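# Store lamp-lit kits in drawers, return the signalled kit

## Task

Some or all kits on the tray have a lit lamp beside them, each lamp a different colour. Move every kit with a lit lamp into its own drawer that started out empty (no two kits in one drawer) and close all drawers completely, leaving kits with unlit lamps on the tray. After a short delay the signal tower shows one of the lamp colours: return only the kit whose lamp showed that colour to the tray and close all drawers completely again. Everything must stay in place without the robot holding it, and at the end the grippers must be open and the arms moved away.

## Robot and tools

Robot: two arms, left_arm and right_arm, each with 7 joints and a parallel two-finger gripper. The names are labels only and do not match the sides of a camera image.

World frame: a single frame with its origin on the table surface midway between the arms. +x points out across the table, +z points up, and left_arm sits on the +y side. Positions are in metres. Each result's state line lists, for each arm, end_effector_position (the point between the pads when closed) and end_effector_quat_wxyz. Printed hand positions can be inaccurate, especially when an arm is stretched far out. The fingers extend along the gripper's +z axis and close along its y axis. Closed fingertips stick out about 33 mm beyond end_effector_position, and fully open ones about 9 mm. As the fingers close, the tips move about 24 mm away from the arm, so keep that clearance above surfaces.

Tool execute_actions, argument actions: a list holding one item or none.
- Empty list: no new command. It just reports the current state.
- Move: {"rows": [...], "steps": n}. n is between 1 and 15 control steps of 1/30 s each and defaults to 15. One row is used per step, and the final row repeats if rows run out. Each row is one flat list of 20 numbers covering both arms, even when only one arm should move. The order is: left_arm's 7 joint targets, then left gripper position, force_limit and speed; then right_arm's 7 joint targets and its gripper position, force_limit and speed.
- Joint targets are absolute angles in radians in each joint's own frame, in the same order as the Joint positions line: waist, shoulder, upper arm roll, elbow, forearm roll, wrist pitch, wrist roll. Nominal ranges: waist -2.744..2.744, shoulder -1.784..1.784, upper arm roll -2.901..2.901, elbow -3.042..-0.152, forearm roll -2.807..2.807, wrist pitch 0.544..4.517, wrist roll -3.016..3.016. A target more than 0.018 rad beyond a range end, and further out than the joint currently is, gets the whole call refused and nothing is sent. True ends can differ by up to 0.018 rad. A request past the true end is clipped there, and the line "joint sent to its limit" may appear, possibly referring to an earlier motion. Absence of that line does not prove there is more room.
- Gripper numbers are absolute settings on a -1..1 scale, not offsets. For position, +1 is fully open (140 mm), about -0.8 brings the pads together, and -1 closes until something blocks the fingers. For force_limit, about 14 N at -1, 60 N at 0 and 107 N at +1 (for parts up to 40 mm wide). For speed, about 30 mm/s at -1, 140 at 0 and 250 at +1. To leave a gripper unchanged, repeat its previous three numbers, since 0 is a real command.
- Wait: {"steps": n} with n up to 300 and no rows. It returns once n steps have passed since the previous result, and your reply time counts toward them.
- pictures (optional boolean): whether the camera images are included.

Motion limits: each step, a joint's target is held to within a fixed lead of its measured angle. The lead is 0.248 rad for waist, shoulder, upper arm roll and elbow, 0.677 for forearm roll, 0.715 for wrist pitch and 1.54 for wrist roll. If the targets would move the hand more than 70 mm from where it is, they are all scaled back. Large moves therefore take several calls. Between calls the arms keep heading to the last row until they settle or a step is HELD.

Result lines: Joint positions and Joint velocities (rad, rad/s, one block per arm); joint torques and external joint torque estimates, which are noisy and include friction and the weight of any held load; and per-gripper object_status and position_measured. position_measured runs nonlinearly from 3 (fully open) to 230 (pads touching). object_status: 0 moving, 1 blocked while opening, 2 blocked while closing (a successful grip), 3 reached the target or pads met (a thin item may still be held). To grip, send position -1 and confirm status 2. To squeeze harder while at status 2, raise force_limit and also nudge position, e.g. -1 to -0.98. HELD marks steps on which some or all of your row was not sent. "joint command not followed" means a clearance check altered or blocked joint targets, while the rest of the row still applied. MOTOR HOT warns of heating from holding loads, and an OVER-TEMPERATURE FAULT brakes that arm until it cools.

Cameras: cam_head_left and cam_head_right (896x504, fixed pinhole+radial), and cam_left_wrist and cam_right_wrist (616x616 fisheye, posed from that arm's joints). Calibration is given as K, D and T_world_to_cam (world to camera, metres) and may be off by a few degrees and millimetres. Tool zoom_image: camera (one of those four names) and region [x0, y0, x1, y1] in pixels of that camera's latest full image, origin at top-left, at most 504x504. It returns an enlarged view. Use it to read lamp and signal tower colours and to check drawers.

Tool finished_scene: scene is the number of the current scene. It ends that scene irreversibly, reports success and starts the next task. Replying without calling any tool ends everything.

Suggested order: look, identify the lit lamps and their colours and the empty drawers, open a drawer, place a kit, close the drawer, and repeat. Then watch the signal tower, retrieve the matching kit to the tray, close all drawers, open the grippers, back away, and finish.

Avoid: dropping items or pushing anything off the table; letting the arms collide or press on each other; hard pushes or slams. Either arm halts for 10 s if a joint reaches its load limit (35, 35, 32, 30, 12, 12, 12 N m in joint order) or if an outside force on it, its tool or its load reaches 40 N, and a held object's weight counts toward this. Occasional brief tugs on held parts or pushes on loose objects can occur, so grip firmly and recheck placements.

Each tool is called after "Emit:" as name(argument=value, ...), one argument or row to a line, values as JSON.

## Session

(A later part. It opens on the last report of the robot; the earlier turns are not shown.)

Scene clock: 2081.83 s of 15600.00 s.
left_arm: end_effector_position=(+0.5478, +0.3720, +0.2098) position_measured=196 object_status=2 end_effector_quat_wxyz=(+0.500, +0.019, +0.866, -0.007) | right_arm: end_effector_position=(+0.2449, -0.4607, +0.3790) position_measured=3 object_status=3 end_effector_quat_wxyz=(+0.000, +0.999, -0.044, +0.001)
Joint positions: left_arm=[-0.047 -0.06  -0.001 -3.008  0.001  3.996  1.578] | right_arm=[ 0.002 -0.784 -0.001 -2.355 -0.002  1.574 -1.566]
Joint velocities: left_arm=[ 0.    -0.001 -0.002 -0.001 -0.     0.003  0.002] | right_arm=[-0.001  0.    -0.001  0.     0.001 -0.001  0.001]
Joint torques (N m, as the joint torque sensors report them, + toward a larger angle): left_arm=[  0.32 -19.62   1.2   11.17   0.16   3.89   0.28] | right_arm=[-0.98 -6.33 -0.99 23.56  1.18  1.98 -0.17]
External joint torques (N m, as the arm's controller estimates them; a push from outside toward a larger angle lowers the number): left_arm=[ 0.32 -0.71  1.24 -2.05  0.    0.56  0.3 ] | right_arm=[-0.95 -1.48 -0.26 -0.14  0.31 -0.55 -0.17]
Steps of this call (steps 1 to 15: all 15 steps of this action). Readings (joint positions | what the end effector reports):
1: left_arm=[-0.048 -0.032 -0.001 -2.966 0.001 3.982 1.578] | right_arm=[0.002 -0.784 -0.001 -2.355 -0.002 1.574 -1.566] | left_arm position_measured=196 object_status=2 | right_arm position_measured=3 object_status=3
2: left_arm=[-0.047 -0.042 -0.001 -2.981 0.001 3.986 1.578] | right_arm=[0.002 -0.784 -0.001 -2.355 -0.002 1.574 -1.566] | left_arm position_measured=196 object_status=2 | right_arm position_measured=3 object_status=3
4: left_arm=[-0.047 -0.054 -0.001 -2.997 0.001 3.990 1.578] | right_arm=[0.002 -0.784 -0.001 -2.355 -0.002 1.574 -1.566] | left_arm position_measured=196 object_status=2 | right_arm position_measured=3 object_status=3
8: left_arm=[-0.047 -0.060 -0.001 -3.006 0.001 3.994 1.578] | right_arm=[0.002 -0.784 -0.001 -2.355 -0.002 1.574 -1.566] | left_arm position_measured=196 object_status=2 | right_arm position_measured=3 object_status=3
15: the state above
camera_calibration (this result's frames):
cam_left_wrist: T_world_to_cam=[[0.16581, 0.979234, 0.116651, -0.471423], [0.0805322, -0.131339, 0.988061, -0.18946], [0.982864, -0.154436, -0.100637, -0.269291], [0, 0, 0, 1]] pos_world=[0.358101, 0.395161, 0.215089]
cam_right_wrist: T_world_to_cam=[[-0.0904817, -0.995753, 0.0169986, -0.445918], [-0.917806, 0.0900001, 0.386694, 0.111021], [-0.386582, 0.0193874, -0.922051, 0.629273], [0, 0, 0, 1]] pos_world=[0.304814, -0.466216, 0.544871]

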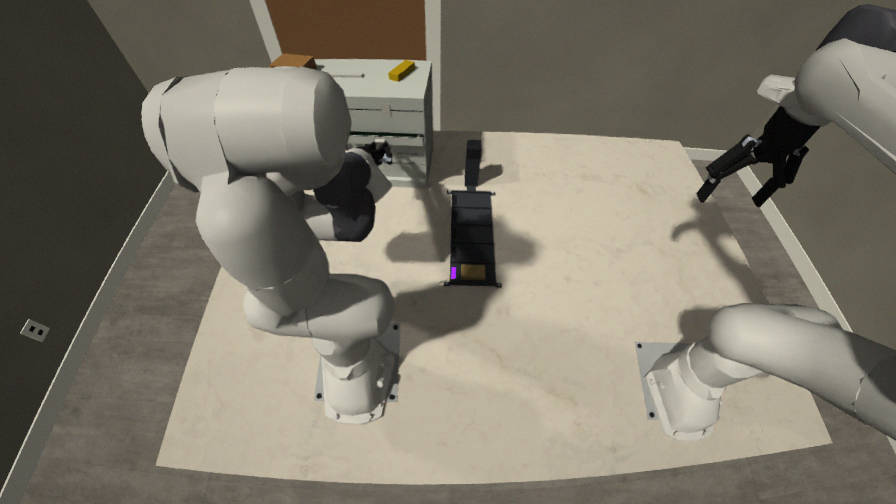

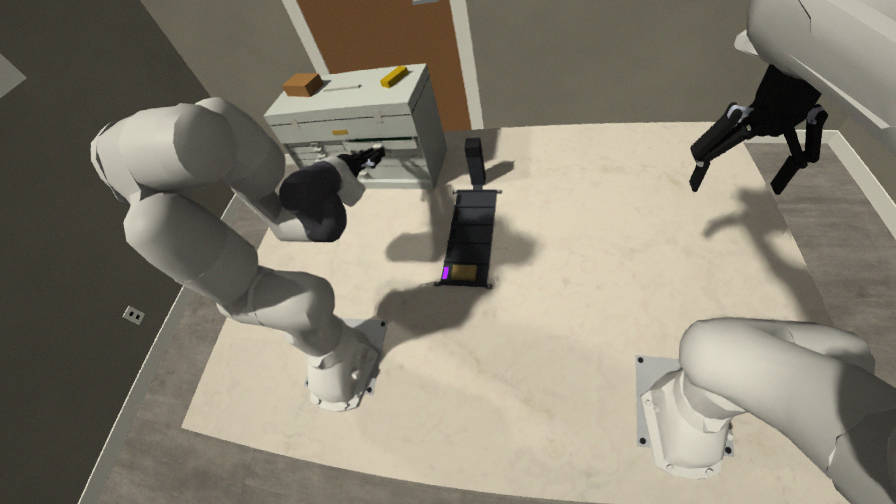

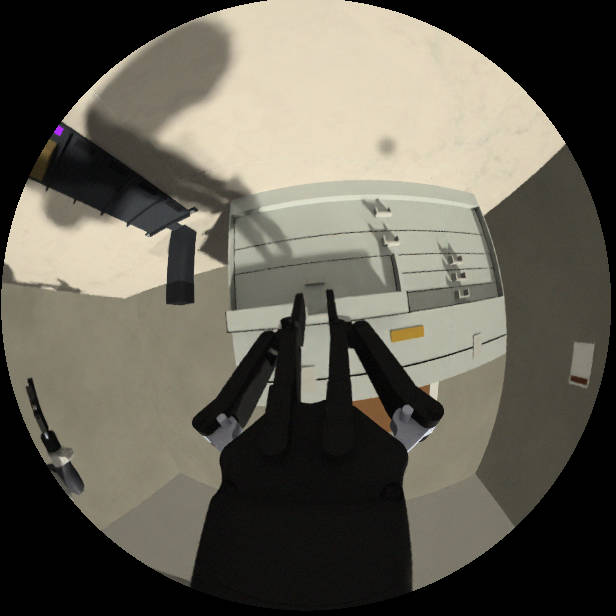

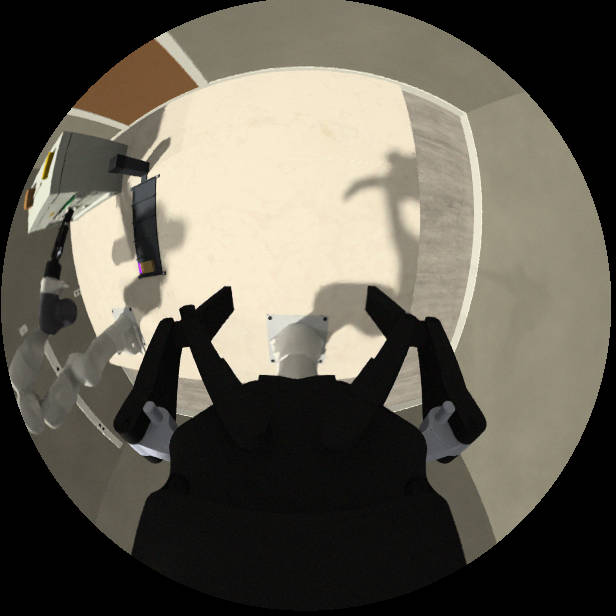

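Emit:
execute_actions(
  actions=[
    {"rows":[[-0.047,-0.06,0,-3.008,0,3.996,1.582,0,0,1,0,-0.785,0,-2.356,0,1.571,-1.571,1,0,1]],"steps":12},
  ],
  pictures=false,
)

Emit:
execute_actions(
  actions=[
    {"rows":[[-0.047,-0.1,0,-3.008,0,3.6,1.6,0,0,1,0,-0.785,0,-2.356,0,1.571,-1.571,1,0,1]],"steps":15},
  ],
  pictures=false,
)

Emit:
execute_actions(
  actions=[
    {"rows":[[-0.047,-0.4,0,-3.0,0,3.0,1.6,0,0,1,0,-0.785,0,-2.356,0,1.571,-1.571,1,0,1]],"steps":15},
  ],
  pictures=false,
)

Emit:
execute_actions(
  actions=[
    {"rows":[[-0.047,-0.537,0,-2.843,0,2.826,1.6,0,0,1,0,-0.785,0,-2.356,0,1.571,-1.571,1,0,1]],"steps":15},
  ],
  pictures=false,
)

Emit:
execute_actions(
  actions=[
    {"steps":15},
  ],
  pictures=false,
)

Emit:
execute_actions(
  actions=[
    {"rows":[[-0.047,-0.4265,0,-2.756,0,2.857,1.6,0,0,1,0,-0.785,0,-2.356,0,1.571,-1.571,1,0,1]],"steps":15},
  ],
  pictures=false,
)

Emit:
execute_actions(
  actions=[
    {"rows":[[-0.047,-0.3265,0,-2.668,0,2.869,1.6,0,0,1,0,-0.785,0,-2.356,0,1.571,-1.571,1,0,1]],"steps":15},
  ],
)

Scene clock: 2105.80 s of 15600.00 s.
left_arm: end_effector_position=(+0.5477, +0.3721, +0.2097) position_measured=129 object_status=0 end_effector_quat_wxyz=(+0.500, +0.018, +0.866, -0.007) | right_arm: end_effector_position=(+0.2449, -0.4607, +0.3790) position_measured=3 object_status=3 end_effector_quat_wxyz=(+0.000, +0.999, -0.044, +0.001)
Joint positions: left_arm=[-0.047 -0.06  -0.001 -3.008  0.001  3.996  1.578] | right_arm=[ 0.002 -0.784 -0.001 -2.355 -0.002  1.574 -1.566]
Joint velocities: left_arm=[-0.001 -0.     0.    -0.001  0.003 -0.001 -0.001] | right_arm=[-0.002  0.    -0.001 -0.     0.     0.    -0.   ]
Joint torques (N m, as the joint torque sensors report them, + toward a larger angle): left_arm=[ -0.5  -18.63   1.18  12.84   0.17   3.4    0.23] | right_arm=[-0.73 -6.04 -1.14 23.36  1.21  1.91 -0.17]
External joint torques (N m, as the arm's controller estimates them; a push from outside toward a larger angle lowers the number): left_arm=[-0.44  0.25  1.28 -0.32 -0.01  0.09  0.25] | right_arm=[-0.71 -1.2  -0.44 -0.28  0.34 -0.61 -0.17]
Steps of this call (steps 1 to 15: the robot went on to your last target; steps 16 to 90: nothing new was sent; then 20.57 s passed at rest; steps 91 to 102: all 12 steps of this action). Readings (joint positions | what the end effector reports):
91: left_arm=[-0.047 -0.060 -0.001 -3.008 0.001 3.996 1.578] | right_arm=[0.002 -0.784 -0.001 -2.355 -0.002 1.574 -1.566] | left_arm position_measured=196 object_status=0 | right_arm position_measured=3 object_status=3
92: left_arm=[-0.047 -0.060 -0.001 -3.008 0.001 3.996 1.578] | right_arm=[0.002 -0.784 -0.001 -2.355 -0.002 1.574 -1.566] | left_arm position_measured=192 object_status=0 | right_arm position_measured=3 object_status=3
94: left_arm=[-0.047 -0.060 -0.001 -3.008 0.001 3.996 1.578] | right_arm=[0.002 -0.784 -0.001 -2.355 -0.002 1.574 -1.566] | left_arm position_measured=165 object_status=0 | right_arm position_measured=3 object_status=3
98: left_arm=[-0.047 -0.060 -0.001 -3.008 0.001 3.996 1.578] | right_arm=[0.002 -0.784 -0.001 -2.355 -0.002 1.574 -1.566] | left_arm position_measured=129 object_status=0 | right_arm position_measured=3 object_status=3
102: the state above

Scene clock: 2106.30 s of 15600.00 s.
left_arm: end_effector_position=(+0.5052, +0.3736, +0.1187) position_measured=129 object_status=3 end_effector_quat_wxyz=(+0.351, +0.025, +0.936, -0.003) | right_arm: end_effector_position=(+0.2449, -0.4607, +0.3790) position_measured=3 object_status=3 end_effector_quat_wxyz=(+0.000, +0.999, -0.044, +0.001)
Joint positions: left_arm=[-0.047 -0.098 -0.001 -3.008  0.001  3.628  1.59 ] | right_arm=[ 0.002 -0.784 -0.001 -2.355 -0.002  1.574 -1.566]
Joint velocities: left_arm=[-0.001 -0.002 -0.001  0.    -0.001 -0.149  0.011] | right_arm=[ 0.    -0.001 -0.001  0.    -0.     0.001  0.001]
Joint torques (N m, as the joint torque sensors report them, + toward a larger angle): left_arm=[ -0.34 -19.58   0.96  13.71   0.08   2.98   0.34] | right_arm=[-0.88 -5.98 -1.28 23.63  1.21  1.91 -0.22]
External joint torques (N m, as the arm's controller estimates them; a push from outside toward a larger angle lowers the number): left_arm=[-0.28 -1.06  1.1  -0.41 -0.12 -0.51  0.36] | right_arm=[-0.89 -1.03 -0.61 -0.09  0.33 -0.62 -0.22]
Steps of this call (steps 1 to 15: all 15 steps of this action). Readings (joint positions | what the end effector reports):
1: left_arm=[-0.047 -0.067 -0.001 -3.008 0.001 3.956 1.579] | right_arm=[0.002 -0.784 -0.001 -2.355 -0.002 1.574 -1.566] | left_arm position_measured=129 object_status=0 | right_arm position_measured=3 object_status=3
2: left_arm=[-0.047 -0.074 -0.001 -3.008 0.001 3.912 1.580] | right_arm=[0.002 -0.784 -0.001 -2.355 -0.002 1.574 -1.566] | left_arm position_measured=129 object_status=3 | right_arm position_measured=3 object_status=3
4: left_arm=[-0.047 -0.086 -0.001 -3.008 0.001 3.826 1.582] | right_arm=[0.002 -0.784 -0.001 -2.355 -0.002 1.574 -1.566] | left_arm position_measured=129 object_status=3 | right_arm position_measured=3 object_status=3
8: left_arm=[-0.047 -0.096 -0.001 -3.008 0.001 3.704 1.586] | right_arm=[0.002 -0.784 -0.001 -2.355 -0.002 1.574 -1.566] | left_arm position_measured=129 object_status=3 | right_arm position_measured=3 object_status=3
15: the state above

Scene clock: 2106.80 s of 15600.00 s.
left_arm: end_effector_position=(+0.4460, +0.3759, +0.1178) position_measured=129 object_status=3 end_effector_quat_wxyz=(+0.216, +0.028, +0.976, -0.001) | right_arm: end_effector_position=(+0.2449, -0.4607, +0.3790) position_measured=3 object_status=3 end_effector_quat_wxyz=(+0.000, +0.999, -0.044, +0.001)
Joint positions: left_arm=[-0.047 -0.397 -0.001 -2.999  0.001  3.038  1.593] | right_arm=[ 0.002 -0.784 -0.001 -2.355 -0.002  1.574 -1.566]
Joint velocities: left_arm=[-0.001 -0.003 -0.001 -0.001 -0.    -0.205  0.002] | right_arm=[ 0.     0.    -0.002 -0.001 -0.     0.    -0.001]
Joint torques (N m, as the joint torque sensors report them, + toward a larger angle): left_arm=[ -0.94 -14.47   0.4   18.24   0.39   2.79   0.51] | right_arm=[-0.78 -5.99 -1.04 23.45  1.2   1.89 -0.19]
External joint torques (N m, as the arm's controller estimates them; a push from outside toward a larger angle lowers the number): left_arm=[-0.88 -1.36  0.81 -1.13 -0.05 -0.52  0.52] | right_arm=[-0.75 -1.17 -0.29 -0.17  0.33 -0.63 -0.19]
Steps of this call (steps 1 to 15: all 15 steps of this action). Readings (joint positions | what the end effector reports):
1: left_arm=[-0.047 -0.138 -0.001 -3.011 0.001 3.540 1.590] | right_arm=[0.002 -0.784 -0.001 -2.355 -0.002 1.574 -1.566] | left_arm position_measured=129 object_status=3 | right_arm position_measured=3 object_status=3
2: left_arm=[-0.047 -0.209 -0.001 -3.013 0.001 3.441 1.590] | right_arm=[0.002 -0.784 -0.001 -2.355 -0.002 1.574 -1.566] | left_arm position_measured=129 object_status=3 | right_arm position_measured=3 object_status=3
4: left_arm=[-0.047 -0.325 -0.001 -3.002 0.001 3.300 1.591] | right_arm=[0.002 -0.784 -0.001 -2.355 -0.002 1.574 -1.566] | left_arm position_measured=129 object_status=3 | right_arm position_measured=3 object_status=3
8: left_arm=[-0.047 -0.391 -0.001 -2.995 0.001 3.141 1.592] | right_arm=[0.002 -0.784 -0.001 -2.355 -0.002 1.574 -1.566] | left_arm position_measured=129 object_status=3 | right_arm position_measured=3 object_status=3
15: the state above

Scene clock: 2107.30 s of 15600.00 s.
left_arm: end_effector_position=(+0.4980, +0.3742, +0.2221) position_measured=129 object_status=3 end_effector_quat_wxyz=(+0.266, +0.028, +0.964, -0.001) | right_arm: end_effector_position=(+0.2449, -0.4607, +0.3790) position_measured=3 object_status=3 end_effector_quat_wxyz=(+0.000, +0.999, -0.044, +0.001)
Joint positions: left_arm=[-0.047 -0.537 -0.001 -2.842  0.001  2.844  1.593] | right_arm=[ 0.002 -0.784 -0.001 -2.355 -0.002  1.574 -1.566]
Joint velocities: left_arm=[-0.     0.     0.     0.    -0.    -0.084  0.003] | right_arm=[-0.    -0.    -0.    -0.     0.    -0.     0.001]
Joint torques (N m, as the joint torque sensors report them, + toward a larger angle): left_arm=[ -0.72 -12.33   1.18  22.07   0.52   2.93   0.35] | right_arm=[-0.73 -6.3  -1.22 23.67  1.18  1.92 -0.16]
External joint torques (N m, as the arm's controller estimates them; a push from outside toward a larger angle lowers the number): left_arm=[-0.7  -0.19  1.66 -1.04 -0.09 -0.45  0.36] | right_arm=[-0.73 -1.44 -0.55 -0.01  0.31 -0.61 -0.16]
Steps of this call (steps 1 to 15: all 15 steps of this action). Readings (joint positions | what the end effector reports):
1: left_arm=[-0.047 -0.410 -0.001 -2.986 0.001 3.009 1.593] | right_arm=[0.002 -0.784 -0.001 -2.355 -0.002 1.574 -1.566] | left_arm position_measured=129 object_status=3 | right_arm position_measured=3 object_status=3
2: left_arm=[-0.047 -0.433 -0.001 -2.959 0.001 2.985 1.593] | right_arm=[0.002 -0.784 -0.001 -2.355 -0.002 1.574 -1.566] | left_arm position_measured=129 object_status=3 | right_arm position_measured=3 object_status=3
4: left_arm=[-0.047 -0.485 -0.001 -2.900 0.001 2.939 1.593] | right_arm=[0.002 -0.784 -0.001 -2.355 -0.002 1.574 -1.566] | left_arm position_measured=129 object_status=3 | right_arm position_measured=3 object_status=3
8: left_arm=[-0.047 -0.534 -0.001 -2.844 0.001 2.885 1.593] | right_arm=[0.002 -0.784 -0.001 -2.355 -0.002 1.574 -1.566] | left_arm position_measured=129 object_status=3 | right_arm position_measured=3 object_status=3
15: the state above

Scene clock: 2107.80 s of 15600.00 s.
left_arm: end_effector_position=(+0.4950, +0.3743, +0.2190) position_measured=129 object_status=3 end_effector_quat_wxyz=(+0.260, +0.028, +0.965, -0.001) | right_arm: end_effector_position=(+0.2449, -0.4607, +0.3790) position_measured=3 object_status=3 end_effector_quat_wxyz=(+0.000, +0.999, -0.044, +0.001)
Joint positions: left_arm=[-0.047 -0.537 -0.001 -2.842  0.001  2.831  1.593] | right_arm=[ 0.002 -0.784 -0.001 -2.355 -0.002  1.574 -1.566]
Joint velocities: left_arm=[ 0.    -0.    -0.     0.    -0.001 -0.004  0.   ] | right_arm=[ 0.    -0.    -0.    -0.001 -0.002  0.001  0.   ]
Joint torques (N m, as the joint torque sensors report them, + toward a larger angle): left_arm=[ -0.75 -12.19   1.23  22.04   0.54   2.74   0.37] | right_arm=[-0.69 -6.2  -1.08 23.38  1.17  1.92 -0.19]
External joint torques (N m, as the arm's controller estimates them; a push from outside toward a larger angle lowers the number): left_arm=[-0.79 -0.09  1.65 -0.98 -0.06 -0.59  0.38] | right_arm=[-0.65 -1.32 -0.34 -0.33  0.31 -0.62 -0.19]
Steps of this call (steps 1 to 15: the robot went on to your last target). Readings (joint positions | what the end effector reports):
1: left_arm=[-0.047 -0.537 -0.001 -2.842 0.001 2.841 1.593] | right_arm=[0.002 -0.784 -0.001 -2.355 -0.002 1.574 -1.566] | left_arm position_measured=129 object_status=3 | right_arm position_measured=3 object_status=3
2: left_arm=[-0.047 -0.537 -0.001 -2.842 0.001 2.839 1.593] | right_arm=[0.002 -0.784 -0.001 -2.355 -0.002 1.574 -1.566] | left_arm position_measured=129 object_status=3 | right_arm position_measured=3 object_status=3
4: left_arm=[-0.047 -0.537 -0.001 -2.842 0.001 2.836 1.593] | right_arm=[0.002 -0.784 -0.001 -2.355 -0.002 1.574 -1.566] | left_arm position_measured=129 object_status=3 | right_arm position_measured=3 object_status=3
8: left_arm=[-0.047 -0.537 -0.001 -2.842 0.001 2.833 1.593] | right_arm=[0.002 -0.784 -0.001 -2.355 -0.002 1.574 -1.566] | left_arm position_measured=129 object_status=3 | right_arm position_measured=3 object_status=3
15: the state above

Scene clock: 2108.30 s of 15600.00 s.
left_arm: end_effector_position=(+0.5241, +0.3733, +0.2185) position_measured=129 object_status=3 end_effector_quat_wxyz=(+0.258, +0.028, +0.966, -0.001) | right_arm: end_effector_position=(+0.2449, -0.4607, +0.3790) position_measured=3 object_status=3 end_effector_quat_wxyz=(+0.000, +0.999, -0.044, +0.001)
Joint positions: left_arm=[-0.047 -0.429 -0.001 -2.758  0.001  2.852  1.593] | right_arm=[ 0.002 -0.784 -0.001 -2.355 -0.002  1.574 -1.566]
Joint velocities: left_arm=[0.001 0.    0.002 0.001 0.001 0.007 0.001] | right_arm=[ 0.001 -0.001  0.     0.001 -0.     0.     0.   ]
Joint torques (N m, as the joint torque sensors report them, + toward a larger angle): left_arm=[ -0.06 -13.53   1.2   23.31   0.59   3.99   0.4 ] | right_arm=[-0.72 -6.12 -1.29 23.58  1.2   1.94 -0.17]
External joint torques (N m, as the arm's controller estimates them; a push from outside toward a larger angle lowers the number): left_arm=[-0.13  1.95  1.52  0.65  0.01  0.69  0.42] | right_arm=[-0.73 -1.21 -0.63 -0.1   0.32 -0.59 -0.17]
Steps of this call (steps 1 to 15: all 15 steps of this action). Readings (joint positions | what the end effector reports):
1: left_arm=[-0.047 -0.514 -0.001 -2.822 0.001 2.833 1.593] | right_arm=[0.002 -0.784 -0.001 -2.355 -0.002 1.574 -1.566] | left_arm position_measured=129 object_status=3 | right_arm position_measured=3 object_status=3
2: left_arm=[-0.047 -0.484 -0.001 -2.798 0.001 2.838 1.593] | right_arm=[0.002 -0.784 -0.001 -2.355 -0.002 1.574 -1.566] | left_arm position_measured=129 object_status=3 | right_arm position_measured=3 object_status=3
4: left_arm=[-0.047 -0.449 -0.001 -2.774 0.001 2.843 1.593] | right_arm=[0.002 -0.784 -0.001 -2.355 -0.002 1.574 -1.566] | left_arm position_measured=129 object_status=3 | right_arm position_measured=3 object_status=3
8: left_arm=[-0.047 -0.431 -0.001 -2.761 0.001 2.848 1.593] | right_arm=[0.002 -0.784 -0.001 -2.355 -0.002 1.574 -1.566] | left_arm position_measured=129 object_status=3 | right_arm position_measured=3 object_status=3
15: the state above

Scene clock: 2108.80 s of 15600.00 s.
left_arm: end_effector_position=(+0.5541, +0.3723, +0.2186) position_measured=129 object_status=3 end_effector_quat_wxyz=(+0.259, +0.027, +0.966, -0.001) | right_arm: end_effector_position=(+0.2449, -0.4607, +0.3790) position_measured=3 object_status=3 end_effector_quat_wxyz=(+0.000, +0.999, -0.044, +0.001)
Joint positions: left_arm=[-0.047 -0.329 -0.001 -2.67   0.001  2.864  1.593] | right_arm=[ 0.002 -0.784 -0.001 -2.355 -0.002  1.574 -1.566]
Joint velocities: left_arm=[-0.001  0.001  0.002  0.004  0.     0.005  0.   ] | right_arm=[-0.    -0.001  0.001  0.    -0.    -0.     0.001]
Joint torques (N m, as the joint torque sensors report them, + toward a larger angle): left_arm=[ -0.36 -16.84   0.57  23.45   0.61   4.05   0.35] | right_arm=[-0.38 -6.16 -0.99 23.25  1.24  1.9  -0.15]
External joint torques (N m, as the arm's controller estimates them; a push from outside toward a larger angle lowers the number): left_arm=[-0.36  2.    0.86  0.86  0.02  0.73  0.36] | right_arm=[-0.4  -1.26 -0.36 -0.44  0.37 -0.63 -0.15]
Steps of this call (steps 1 to 15: all 15 steps of this action). Readings (joint positions | what the end effector reports):
1: left_arm=[-0.047 -0.407 -0.001 -2.737 0.001 2.853 1.593] | right_arm=[0.002 -0.784 -0.001 -2.355 -0.002 1.574 -1.566] | left_arm position_measured=129 object_status=3 | right_arm position_measured=3 object_status=3
2: left_arm=[-0.047 -0.380 -0.001 -2.712 0.001 2.856 1.593] | right_arm=[0.002 -0.784 -0.001 -2.355 -0.002 1.574 -1.566] | left_arm position_measured=129 object_status=3 | right_arm position_measured=3 object_status=3
4: left_arm=[-0.047 -0.348 -0.001 -2.686 0.001 2.859 1.593] | right_arm=[0.002 -0.784 -0.001 -2.355 -0.002 1.574 -1.566] | left_arm position_measured=129 object_status=3 | right_arm position_measured=3 object_status=3
8: left_arm=[-0.047 -0.331 -0.001 -2.673 0.001 2.862 1.593] | right_arm=[0.002 -0.784 -0.001 -2.355 -0.002 1.574 -1.566] | left_arm position_measured=129 object_status=3 | right_arm position_measured=3 object_status=3
15: the state above
camera_calibration (this result's frames):
cam_left_wrist: T_world_to_cam=[[0.218069, 0.974996, 0.0427626, -0.485003], [0.562102, -0.161299, 0.811187, -0.415679], [0.797802, -0.152858, -0.583221, -0.0670727], [0, 0, 0, 1]] pos_world=[0.392929, 0.395575, 0.318816]
cam_right_wrist: T_world_to_cam=[[-0.0904817, -0.995753, 0.0169987, -0.445918], [-0.917806, 0.0900002, 0.386694, 0.111021], [-0.386582, 0.0193873, -0.922051, 0.629273], [0, 0, 0, 1]] pos_world=[0.304814, -0.466216, 0.544871]

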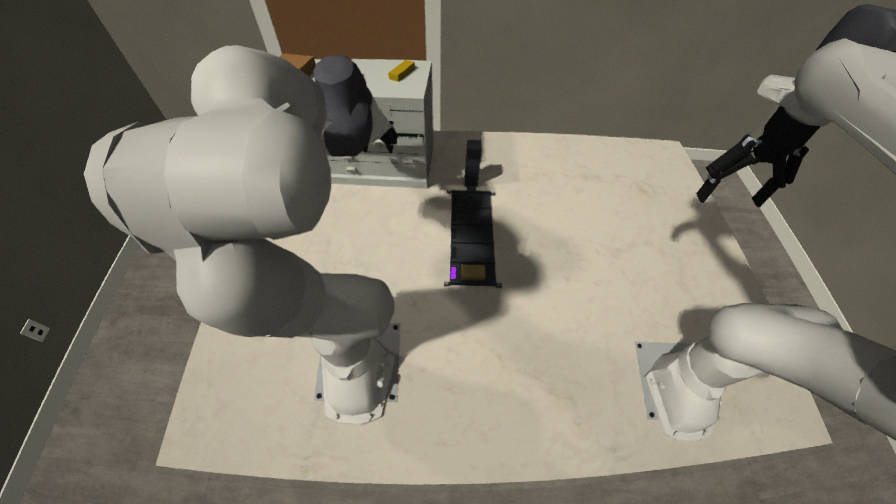

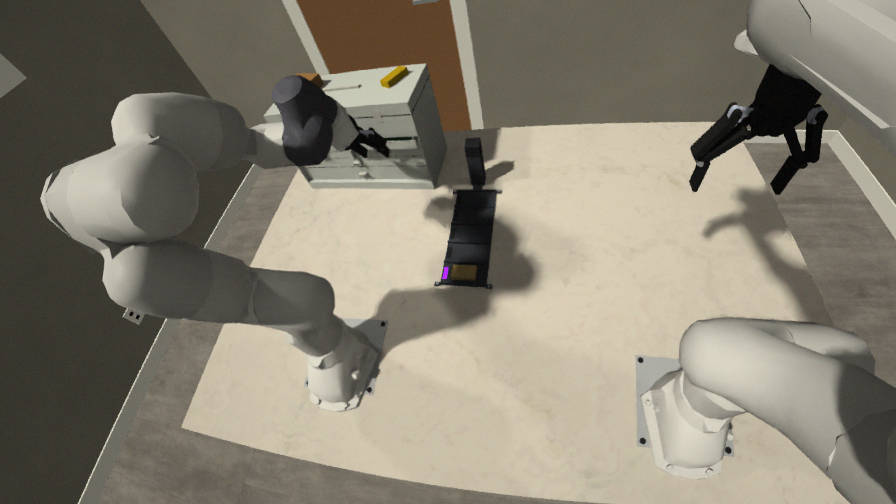

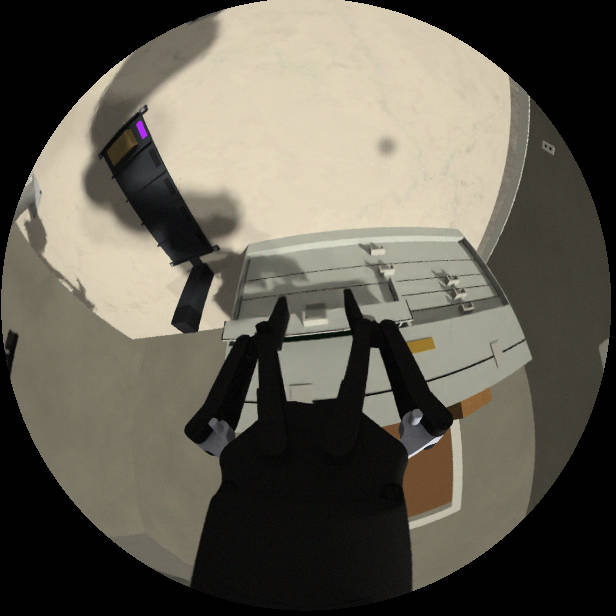

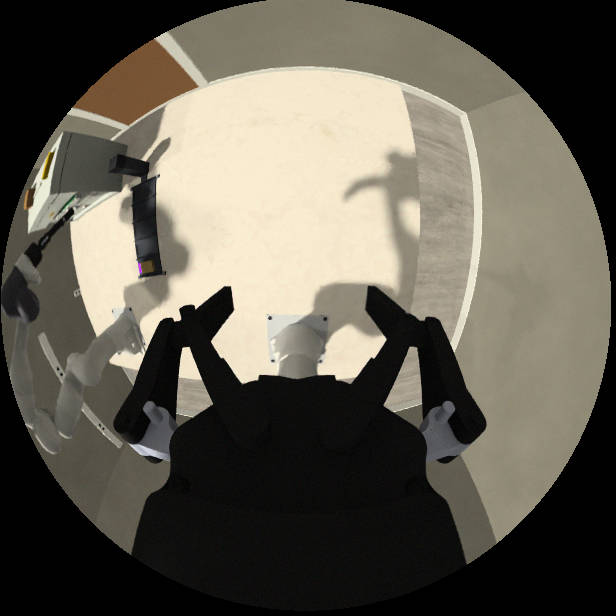

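Emit:
execute_actions(
  actions=[
    {"rows":[[-0.047,-0.3265,0,-2.668,0,2.869,1.6,-1,0.3,0,0,-0.785,0,-2.356,0,1.571,-1.571,1,0,1]],"steps":15},
  ],
  pictures=false,
)

Emit:
execute_actions(
  actions=[
    {"rows":[[-0.047,-0.3795,0,-2.7165,0,2.857,1.597,-1,0.3,0,0,-0.785,0,-2.356,0,1.571,-1.571,1,0,1]],"steps":12},
  ],
  pictures=false,
)

Emit:
execute_actions(
  actions=[
    {"rows":[[-0.046,-0.431,0,-2.760,0,2.849,1.597,-1,0.3,0,0,-0.785,0,-2.356,0,1.571,-1.571,1,0,1]],"steps":12},
  ],
  pictures=false,
)

Emit:
execute_actions(
  actions=[
    {"rows":[[-0.045,-0.484,0,-2.803,0,2.839,1.598,-1,0.3,0,0,-0.785,0,-2.356,0,1.571,-1.571,1,0,1]],"steps":12},
  ],
  pictures=false,
)

Emit:
execute_actions(
  actions=[
    {"rows":[[-0.044,-0.5395,0,-2.845,0,2.826,1.599,-1,0.3,0,0,-0.785,0,-2.356,0,1.571,-1.571,1,0,1]],"steps":12},
  ],
  pictures=false,
)

Emit:
execute_actions(
  actions=[
    {"rows":[[-0.043,-0.5885,0,-2.8805,0,2.8115,1.6,-1,0.3,0,0,-0.785,0,-2.356,0,1.571,-1.571,1,0,1]],"steps":12},
  ],
  pictures=false,
)

Emit:
execute_actions(
  actions=[
    {"rows":[[-0.042,-0.64,0,-2.9145,0,2.7945,1.601,-1,0.3,0,0,-0.785,0,-2.356,0,1.571,-1.571,1,0,1]],"steps":15},
  ],
)

Scene clock: 2130.77 s of 15600.00 s.
left_arm: end_effector_position=(+0.5547, +0.3696, +0.2193) position_measured=196 object_status=0 end_effector_quat_wxyz=(+0.260, +0.030, +0.965, -0.001) | right_arm: end_effector_position=(+0.2449, -0.4607, +0.3790) position_measured=3 object_status=3 end_effector_quat_wxyz=(+0.000, +0.999, -0.044, +0.001)
Joint positions: left_arm=[-0.05  -0.328 -0.003 -2.669  0.001  2.866  1.594] | right_arm=[ 0.002 -0.784 -0.001 -2.355 -0.002  1.574 -1.566]
Joint velocities: left_arm=[-0.002  0.    -0.001  0.001 -0.001  0.001  0.   ] | right_arm=[ 0.001 -0.001  0.001 -0.     0.     0.    -0.   ]
Joint torques (N m, as the joint torque sensors report them, + toward a larger angle): left_arm=[  1.28 -17.14   2.03  22.5    0.65   4.02   0.38] | right_arm=[-0.93 -5.67 -1.18 23.62  1.23  1.96 -0.15]
External joint torques (N m, as the arm's controller estimates them; a push from outside toward a larger angle lowers the number): left_arm=[ 1.39  1.56  2.43 -0.03  0.05  0.72  0.4 ] | right_arm=[-0.92 -0.68 -0.47 -0.11  0.36 -0.58 -0.15]
Steps of this call (steps 1 to 15: the robot went on to your last target; steps 16 to 90: nothing new was sent; then 18.47 s passed at rest; steps 91 to 105: all 15 steps of this action). Readings (joint positions | what the end effector reports):
91: left_arm=[-0.047 -0.328 -0.001 -2.669 0.001 2.865 1.593] | right_arm=[0.002 -0.784 -0.001 -2.355 -0.002 1.574 -1.566] | left_arm position_measured=129 object_status=0 | right_arm position_measured=3 object_status=3
92: left_arm=[-0.047 -0.328 -0.001 -2.669 0.001 2.865 1.593] | right_arm=[0.002 -0.784 -0.001 -2.355 -0.002 1.574 -1.566] | left_arm position_measured=135 object_status=0 | right_arm position_measured=3 object_status=3
94: left_arm=[-0.047 -0.328 -0.001 -2.669 0.001 2.865 1.593] | right_arm=[0.002 -0.784 -0.001 -2.355 -0.002 1.574 -1.566] | left_arm position_measured=150 object_status=0 | right_arm position_measured=3 object_status=3
98: left_arm=[-0.050 -0.328 -0.003 -2.669 0.000 2.865 1.594] | right_arm=[0.002 -0.784 -0.001 -2.355 -0.002 1.574 -1.566] | left_arm position_measured=181 object_status=0 | right_arm position_measured=3 object_status=3
105: the state above

Scene clock: 2131.17 s of 15600.00 s.
left_arm: end_effector_position=(+0.5401, +0.3703, +0.2195) position_measured=196 object_status=2 end_effector_quat_wxyz=(+0.260, +0.030, +0.965, -0.001) | right_arm: end_effector_position=(+0.2449, -0.4607, +0.3790) position_measured=3 object_status=3 end_effector_quat_wxyz=(+0.000, +0.999, -0.044, +0.001)
Joint positions: left_arm=[-0.05  -0.377 -0.003 -2.714  0.001  2.863  1.594] | right_arm=[ 0.002 -0.784 -0.001 -2.355 -0.002  1.574 -1.566]
Joint velocities: left_arm=[ 0.002 -0.002 -0.    -0.002 -0.     0.    -0.   ] | right_arm=[-0.     0.     0.001 -0.    -0.001 -0.001  0.002]
Joint torques (N m, as the joint torque sensors report them, + toward a larger angle): left_arm=[  1.16 -17.01   1.35  20.89   0.59   2.48   0.17] | right_arm=[-0.66 -6.23 -1.09 22.98  1.14  1.91 -0.16]
External joint torques (N m, as the arm's controller estimates them; a push from outside toward a larger angle lowers the number): left_arm=[ 1.14  0.09  1.65 -1.75  0.   -0.84  0.18] | right_arm=[-0.69 -1.42 -0.45 -0.65  0.26 -0.61 -0.16]
Steps of this call (steps 1 to 12: all 12 steps of this action). Readings (joint positions | what the end effector reports):
1: left_arm=[-0.050 -0.339 -0.003 -2.679 0.001 2.866 1.594] | right_arm=[0.002 -0.784 -0.001 -2.355 -0.002 1.574 -1.566] | left_arm position_measured=196 object_status=2 | right_arm position_measured=3 object_status=3
2: left_arm=[-0.050 -0.353 -0.003 -2.691 0.001 2.865 1.594] | right_arm=[0.002 -0.784 -0.001 -2.355 -0.002 1.574 -1.566] | left_arm position_measured=196 object_status=2 | right_arm position_measured=3 object_status=3
4: left_arm=[-0.050 -0.368 -0.003 -2.705 0.001 2.864 1.594] | right_arm=[0.002 -0.784 -0.001 -2.355 -0.002 1.574 -1.566] | left_arm position_measured=196 object_status=2 | right_arm position_measured=3 object_status=3
8: left_arm=[-0.050 -0.376 -0.003 -2.713 0.001 2.863 1.594] | right_arm=[0.002 -0.784 -0.001 -2.355 -0.002 1.574 -1.566] | left_arm position_measured=196 object_status=2 | right_arm position_measured=3 object_status=3
12: the state above

Scene clock: 2131.57 s of 15600.00 s.
left_arm: end_effector_position=(+0.5252, +0.3710, +0.2197) position_measured=196 object_status=2 end_effector_quat_wxyz=(+0.261, +0.030, +0.965, -0.001) | right_arm: end_effector_position=(+0.2449, -0.4607, +0.3790) position_measured=3 object_status=3 end_effector_quat_wxyz=(+0.000, +0.999, -0.044, +0.001)
Joint positions: left_arm=[-0.05  -0.429 -0.003 -2.757  0.001  2.856  1.594] | right_arm=[ 0.002 -0.784 -0.001 -2.355 -0.002  1.574 -1.566]
Joint velocities: left_arm=[ 0.001 -0.003  0.001 -0.002  0.    -0.002  0.001] | right_arm=[ 0.    -0.    -0.    -0.     0.    -0.001  0.   ]
Joint torques (N m, as the joint torque sensors report them, + toward a larger angle): left_arm=[  1.68 -16.67   2.08  19.84   0.67   2.46   0.17] | right_arm=[-0.78 -6.1  -0.98 23.72  1.17  1.96 -0.11]
External joint torques (N m, as the arm's controller estimates them; a push from outside toward a larger angle lowers the number): left_arm=[ 1.63 -1.31  2.39 -2.85  0.08 -0.85  0.19] | right_arm=[-0.81 -1.27 -0.36  0.09  0.29 -0.56 -0.11]
Steps of this call (steps 1 to 12: all 12 steps of this action). Readings (joint positions | what the end effector reports):
1: left_arm=[-0.050 -0.388 -0.003 -2.724 0.001 2.863 1.594] | right_arm=[0.002 -0.784 -0.001 -2.355 -0.002 1.574 -1.566] | left_arm position_measured=196 object_status=2 | right_arm position_measured=3 object_status=3
2: left_arm=[-0.050 -0.403 -0.003 -2.736 0.001 2.861 1.594] | right_arm=[0.002 -0.784 -0.001 -2.355 -0.002 1.574 -1.566] | left_arm position_measured=196 object_status=2 | right_arm position_measured=3 object_status=3
4: left_arm=[-0.050 -0.419 -0.003 -2.749 0.001 2.858 1.594] | right_arm=[0.002 -0.784 -0.001 -2.355 -0.002 1.574 -1.566] | left_arm position_measured=196 object_status=2 | right_arm position_measured=3 object_status=3
8: left_arm=[-0.050 -0.427 -0.003 -2.756 0.001 2.856 1.594] | right_arm=[0.002 -0.784 -0.001 -2.355 -0.002 1.574 -1.566] | left_arm position_measured=196 object_status=2 | right_arm position_measured=3 object_status=3
12: the state above

Scene clock: 2131.97 s of 15600.00 s.
left_arm: end_effector_position=(+0.5104, +0.3718, +0.2198) position_measured=196 object_status=2 end_effector_quat_wxyz=(+0.261, +0.030, +0.965, -0.001) | right_arm: end_effector_position=(+0.2449, -0.4607, +0.3790) position_measured=3 object_status=3 end_effector_quat_wxyz=(+0.000, +0.999, -0.044, +0.001)
Joint positions: left_arm=[-0.05  -0.482 -0.003 -2.8    0.001  2.846  1.594] | right_arm=[ 0.002 -0.784 -0.001 -2.355 -0.002  1.574 -1.566]
Joint velocities: left_arm=[-0.    -0.003 -0.001 -0.004 -0.002 -0.005 -0.001] | right_arm=[ 0.    -0.001  0.001 -0.    -0.     0.001  0.001]
Joint torques (N m, as the joint torque sensors report them, + toward a larger angle): left_arm=[  2.09 -14.41   1.1   20.85   0.69   2.48   0.34] | right_arm=[-0.47 -5.71 -1.01 23.58  1.24  1.94 -0.21]
External joint torques (N m, as the arm's controller estimates them; a push from outside toward a larger angle lowers the number): left_arm=[ 2.14 -0.78  1.55 -1.89  0.09 -0.82  0.35] | right_arm=[-0.46 -0.87 -0.33 -0.09  0.36 -0.59 -0.21]
Steps of this call (steps 1 to 12: all 12 steps of this action). Readings (joint positions | what the end effector reports):
1: left_arm=[-0.050 -0.440 -0.003 -2.767 0.001 2.855 1.594] | right_arm=[0.002 -0.784 -0.001 -2.355 -0.002 1.574 -1.566] | left_arm position_measured=196 object_status=2 | right_arm position_measured=3 object_status=3
2: left_arm=[-0.050 -0.455 -0.003 -2.779 0.001 2.853 1.594] | right_arm=[0.002 -0.784 -0.001 -2.355 -0.002 1.574 -1.566] | left_arm position_measured=196 object_status=2 | right_arm position_measured=3 object_status=3
4: left_arm=[-0.050 -0.471 -0.003 -2.793 0.001 2.850 1.594] | right_arm=[0.002 -0.784 -0.001 -2.355 -0.002 1.574 -1.566] | left_arm position_measured=196 object_status=2 | right_arm position_measured=3 object_status=3
8: left_arm=[-0.050 -0.480 -0.003 -2.799 0.001 2.847 1.594] | right_arm=[0.002 -0.784 -0.001 -2.355 -0.002 1.574 -1.566] | left_arm position_measured=196 object_status=2 | right_arm position_measured=3 object_status=3
12: the state above

Scene clock: 2132.37 s of 15600.00 s.
left_arm: end_effector_position=(+0.4957, +0.3726, +0.2200) position_measured=196 object_status=2 end_effector_quat_wxyz=(+0.261, +0.030, +0.965, -0.001) | right_arm: end_effector_position=(+0.2449, -0.4607, +0.3790) position_measured=3 object_status=3 end_effector_quat_wxyz=(+0.000, +0.999, -0.044, +0.001)
Joint positions: left_arm=[-0.049 -0.537 -0.003 -2.842  0.001  2.834  1.594] | right_arm=[ 0.002 -0.784 -0.001 -2.355 -0.002  1.574 -1.566]
Joint velocities: left_arm=[ 0.    -0.004  0.001 -0.001 -0.001 -0.005 -0.001] | right_arm=[-0.     0.001  0.001  0.001  0.001  0.001 -0.   ]
Joint torques (N m, as the joint torque sensors report them, + toward a larger angle): left_arm=[  2.64 -13.18   1.91  21.42   0.72   2.42   0.33] | right_arm=[-0.83 -5.85 -1.08 23.53  1.2   1.9  -0.18]
External joint torques (N m, as the arm's controller estimates them; a push from outside toward a larger angle lowers the number): left_arm=[ 2.59 -1.15  2.31 -1.6   0.12 -0.91  0.35] | right_arm=[-0.79 -1.02 -0.38 -0.13  0.33 -0.63 -0.18]
Steps of this call (steps 1 to 12: all 12 steps of this action). Readings (joint positions | what the end effector reports):
1: left_arm=[-0.049 -0.494 -0.003 -2.810 0.001 2.845 1.594] | right_arm=[0.002 -0.784 -0.001 -2.355 -0.002 1.574 -1.566] | left_arm position_measured=196 object_status=2 | right_arm position_measured=3 object_status=3
2: left_arm=[-0.049 -0.509 -0.003 -2.822 0.001 2.842 1.594] | right_arm=[0.002 -0.784 -0.001 -2.355 -0.002 1.574 -1.566] | left_arm position_measured=196 object_status=2 | right_arm position_measured=3 object_status=3
4: left_arm=[-0.049 -0.526 -0.003 -2.835 0.001 2.838 1.594] | right_arm=[0.002 -0.784 -0.001 -2.355 -0.002 1.574 -1.566] | left_arm position_measured=196 object_status=2 | right_arm position_measured=3 object_status=3
8: left_arm=[-0.049 -0.536 -0.003 -2.841 0.001 2.835 1.594] | right_arm=[0.002 -0.784 -0.001 -2.355 -0.002 1.574 -1.566] | left_arm position_measured=196 object_status=2 | right_arm position_measured=3 object_status=3
12: the state above

Scene clock: 2132.77 s of 15600.00 s.
left_arm: end_effector_position=(+0.4833, +0.3732, +0.2202) position_measured=196 object_status=2 end_effector_quat_wxyz=(+0.262, +0.030, +0.965, -0.001) | right_arm: end_effector_position=(+0.2449, -0.4607, +0.3790) position_measured=3 object_status=3 end_effector_quat_wxyz=(+0.000, +0.999, -0.044, +0.001)
Joint positions: left_arm=[-0.049 -0.587 -0.003 -2.877  0.001  2.82   1.594] | right_arm=[ 0.002 -0.784 -0.001 -2.355 -0.002  1.574 -1.566]
Joint velocities: left_arm=[ 0.    -0.004  0.001 -0.001  0.    -0.005 -0.001] | right_arm=[-0.    -0.001  0.    -0.001  0.    -0.001 -0.   ]
Joint torques (N m, as the joint torque sensors report them, + toward a larger angle): left_arm=[  2.89 -11.82   1.67  21.1    0.64   2.31   0.41] | right_arm=[-0.52 -6.13 -1.13 23.4   1.16  1.93 -0.18]
External joint torques (N m, as the arm's controller estimates them; a push from outside toward a larger angle lowers the number): left_arm=[ 2.83 -1.36  2.08 -1.94  0.03 -1.    0.42] | right_arm=[-0.53 -1.22 -0.5  -0.26  0.29 -0.59 -0.18]
Steps of this call (steps 1 to 12: all 12 steps of this action). Readings (joint positions | what the end effector reports):
1: left_arm=[-0.049 -0.548 -0.003 -2.850 0.001 2.832 1.594] | right_arm=[0.002 -0.784 -0.001 -2.355 -0.002 1.574 -1.566] | left_arm position_measured=196 object_status=2 | right_arm position_measured=3 object_status=3
2: left_arm=[-0.049 -0.562 -0.003 -2.861 0.001 2.829 1.594] | right_arm=[0.002 -0.784 -0.001 -2.355 -0.002 1.574 -1.566] | left_arm position_measured=196 object_status=2 | right_arm position_measured=3 object_status=3
4: left_arm=[-0.049 -0.577 -0.003 -2.871 0.001 2.825 1.594] | right_arm=[0.002 -0.784 -0.001 -2.355 -0.002 1.574 -1.566] | left_arm position_measured=196 object_status=2 | right_arm position_measured=3 object_status=3
8: left_arm=[-0.049 -0.585 -0.003 -2.877 0.001 2.821 1.594] | right_arm=[0.002 -0.784 -0.001 -2.355 -0.002 1.574 -1.566] | left_arm position_measured=196 object_status=2 | right_arm position_measured=3 object_status=3
12: the state above

Scene clock: 2133.27 s of 15600.00 s.
left_arm: end_effector_position=(+0.4708, +0.3738, +0.2204) position_measured=196 object_status=2 end_effector_quat_wxyz=(+0.262, +0.030, +0.965, -0.001) | right_arm: end_effector_position=(+0.2449, -0.4607, +0.3790) position_measured=3 object_status=3 end_effector_quat_wxyz=(+0.000, +0.999, -0.044, +0.001)
Joint positions: left_arm=[-0.049 -0.638 -0.003 -2.911  0.001  2.803  1.595] | right_arm=[ 0.002 -0.784 -0.001 -2.355 -0.002  1.574 -1.566]
Joint velocities: left_arm=[ 0.001 -0.001  0.001 -0.    -0.001 -0.002  0.   ] | right_arm=[-0.     0.001 -0.001 -0.002  0.001  0.    -0.   ]
Joint torques (N m, as the joint torque sensors report them, + toward a larger angle): left_arm=[  3.41 -10.39   2.29  21.5    0.72   2.22   0.42] | right_arm=[-0.93 -6.03 -0.91 23.71  1.17  1.95 -0.13]
External joint torques (N m, as the arm's controller estimates them; a push from outside toward a larger angle lowers the number): left_arm=[ 3.39 -1.48  2.79 -1.69  0.1  -1.09  0.43] | right_arm=[-0.89 -1.35 -0.21  0.17  0.3  -0.56 -0.13]
Steps of this call (steps 1 to 15: all 15 steps of this action). Readings (joint positions | what the end effector reports):
1: left_arm=[-0.049 -0.598 -0.003 -2.885 0.001 2.818 1.594] | right_arm=[0.002 -0.784 -0.001 -2.355 -0.002 1.574 -1.566] | left_arm position_measured=196 object_status=2 | right_arm position_measured=3 object_status=3
2: left_arm=[-0.049 -0.612 -0.003 -2.895 0.001 2.814 1.594] | right_arm=[0.002 -0.784 -0.001 -2.355 -0.002 1.574 -1.566] | left_arm position_measured=196 object_status=2 | right_arm position_measured=3 object_status=3
4: left_arm=[-0.049 -0.628 -0.003 -2.906 0.001 2.809 1.594] | right_arm=[0.002 -0.784 -0.001 -2.355 -0.002 1.574 -1.566] | left_arm position_measured=196 object_status=2 | right_arm position_measured=3 object_status=3
8: left_arm=[-0.049 -0.637 -0.003 -2.911 0.001 2.805 1.595] | right_arm=[0.002 -0.784 -0.001 -2.355 -0.002 1.574 -1.566] | left_arm position_measured=196 object_status=2 | right_arm position_measured=3 object_status=3
15: the state above
camera_calibration (this result's frames):
cam_left_wrist: T_world_to_cam=[[0.222219, 0.973912, 0.0459822, -0.47057], [0.556285, -0.165378, 0.814369, -0.366446], [0.800728, -0.155389, -0.578523, -0.00085022], [0, 0, 0, 1]] pos_world=[0.309099, 0.397559, 0.319568]
cam_right_wrist: T_world_to_cam=[[-0.0904816, -0.995753, 0.0169986, -0.445918], [-0.917806, 0.09, 0.386694, 0.111021], [-0.386582, 0.0193873, -0.922051, 0.629273], [0, 0, 0, 1]] pos_world=[0.304814, -0.466216, 0.544871]

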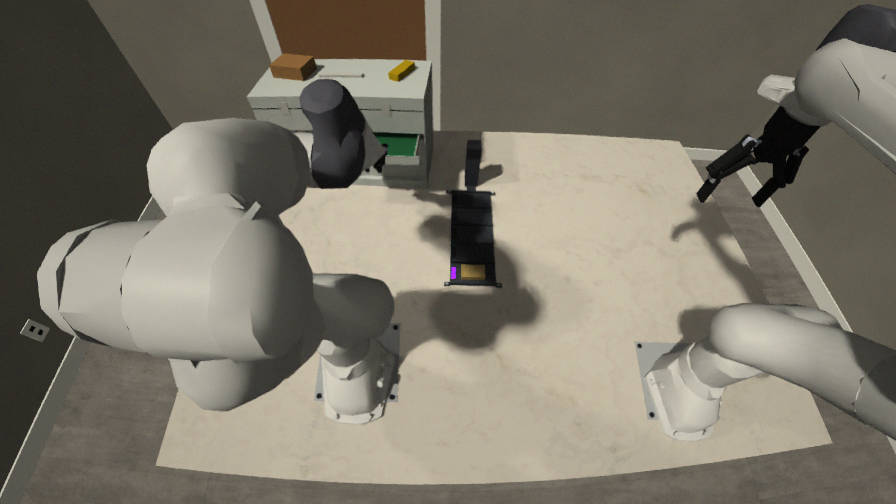

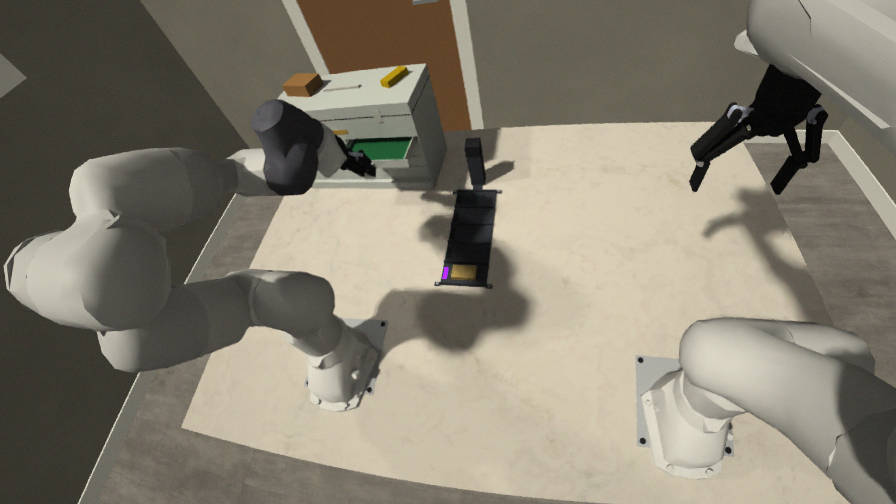

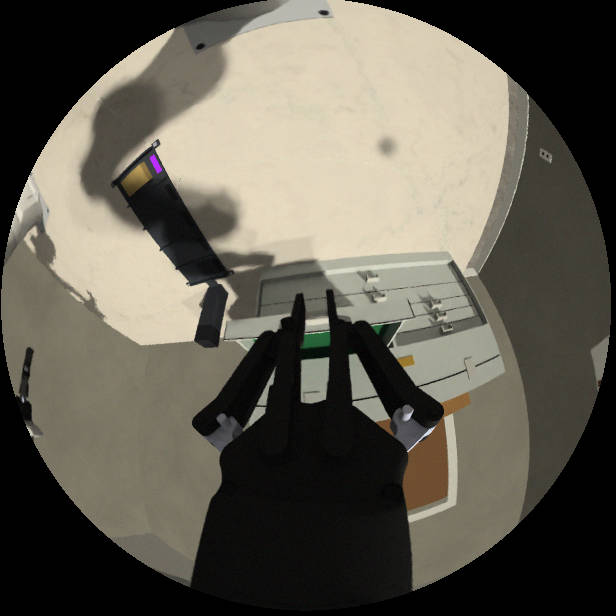

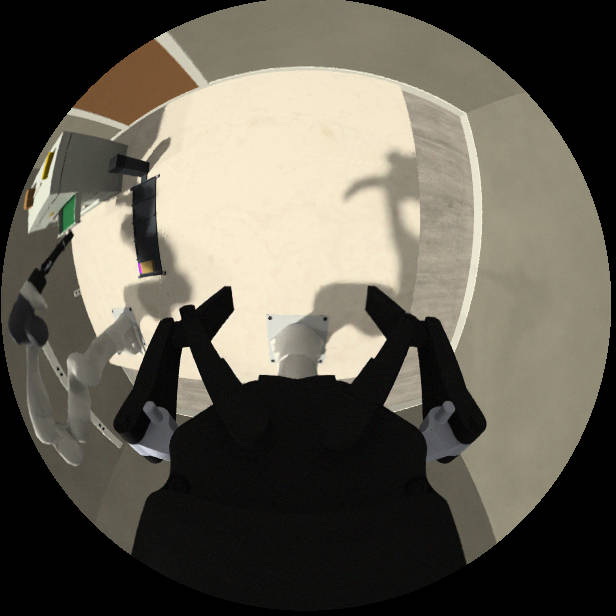

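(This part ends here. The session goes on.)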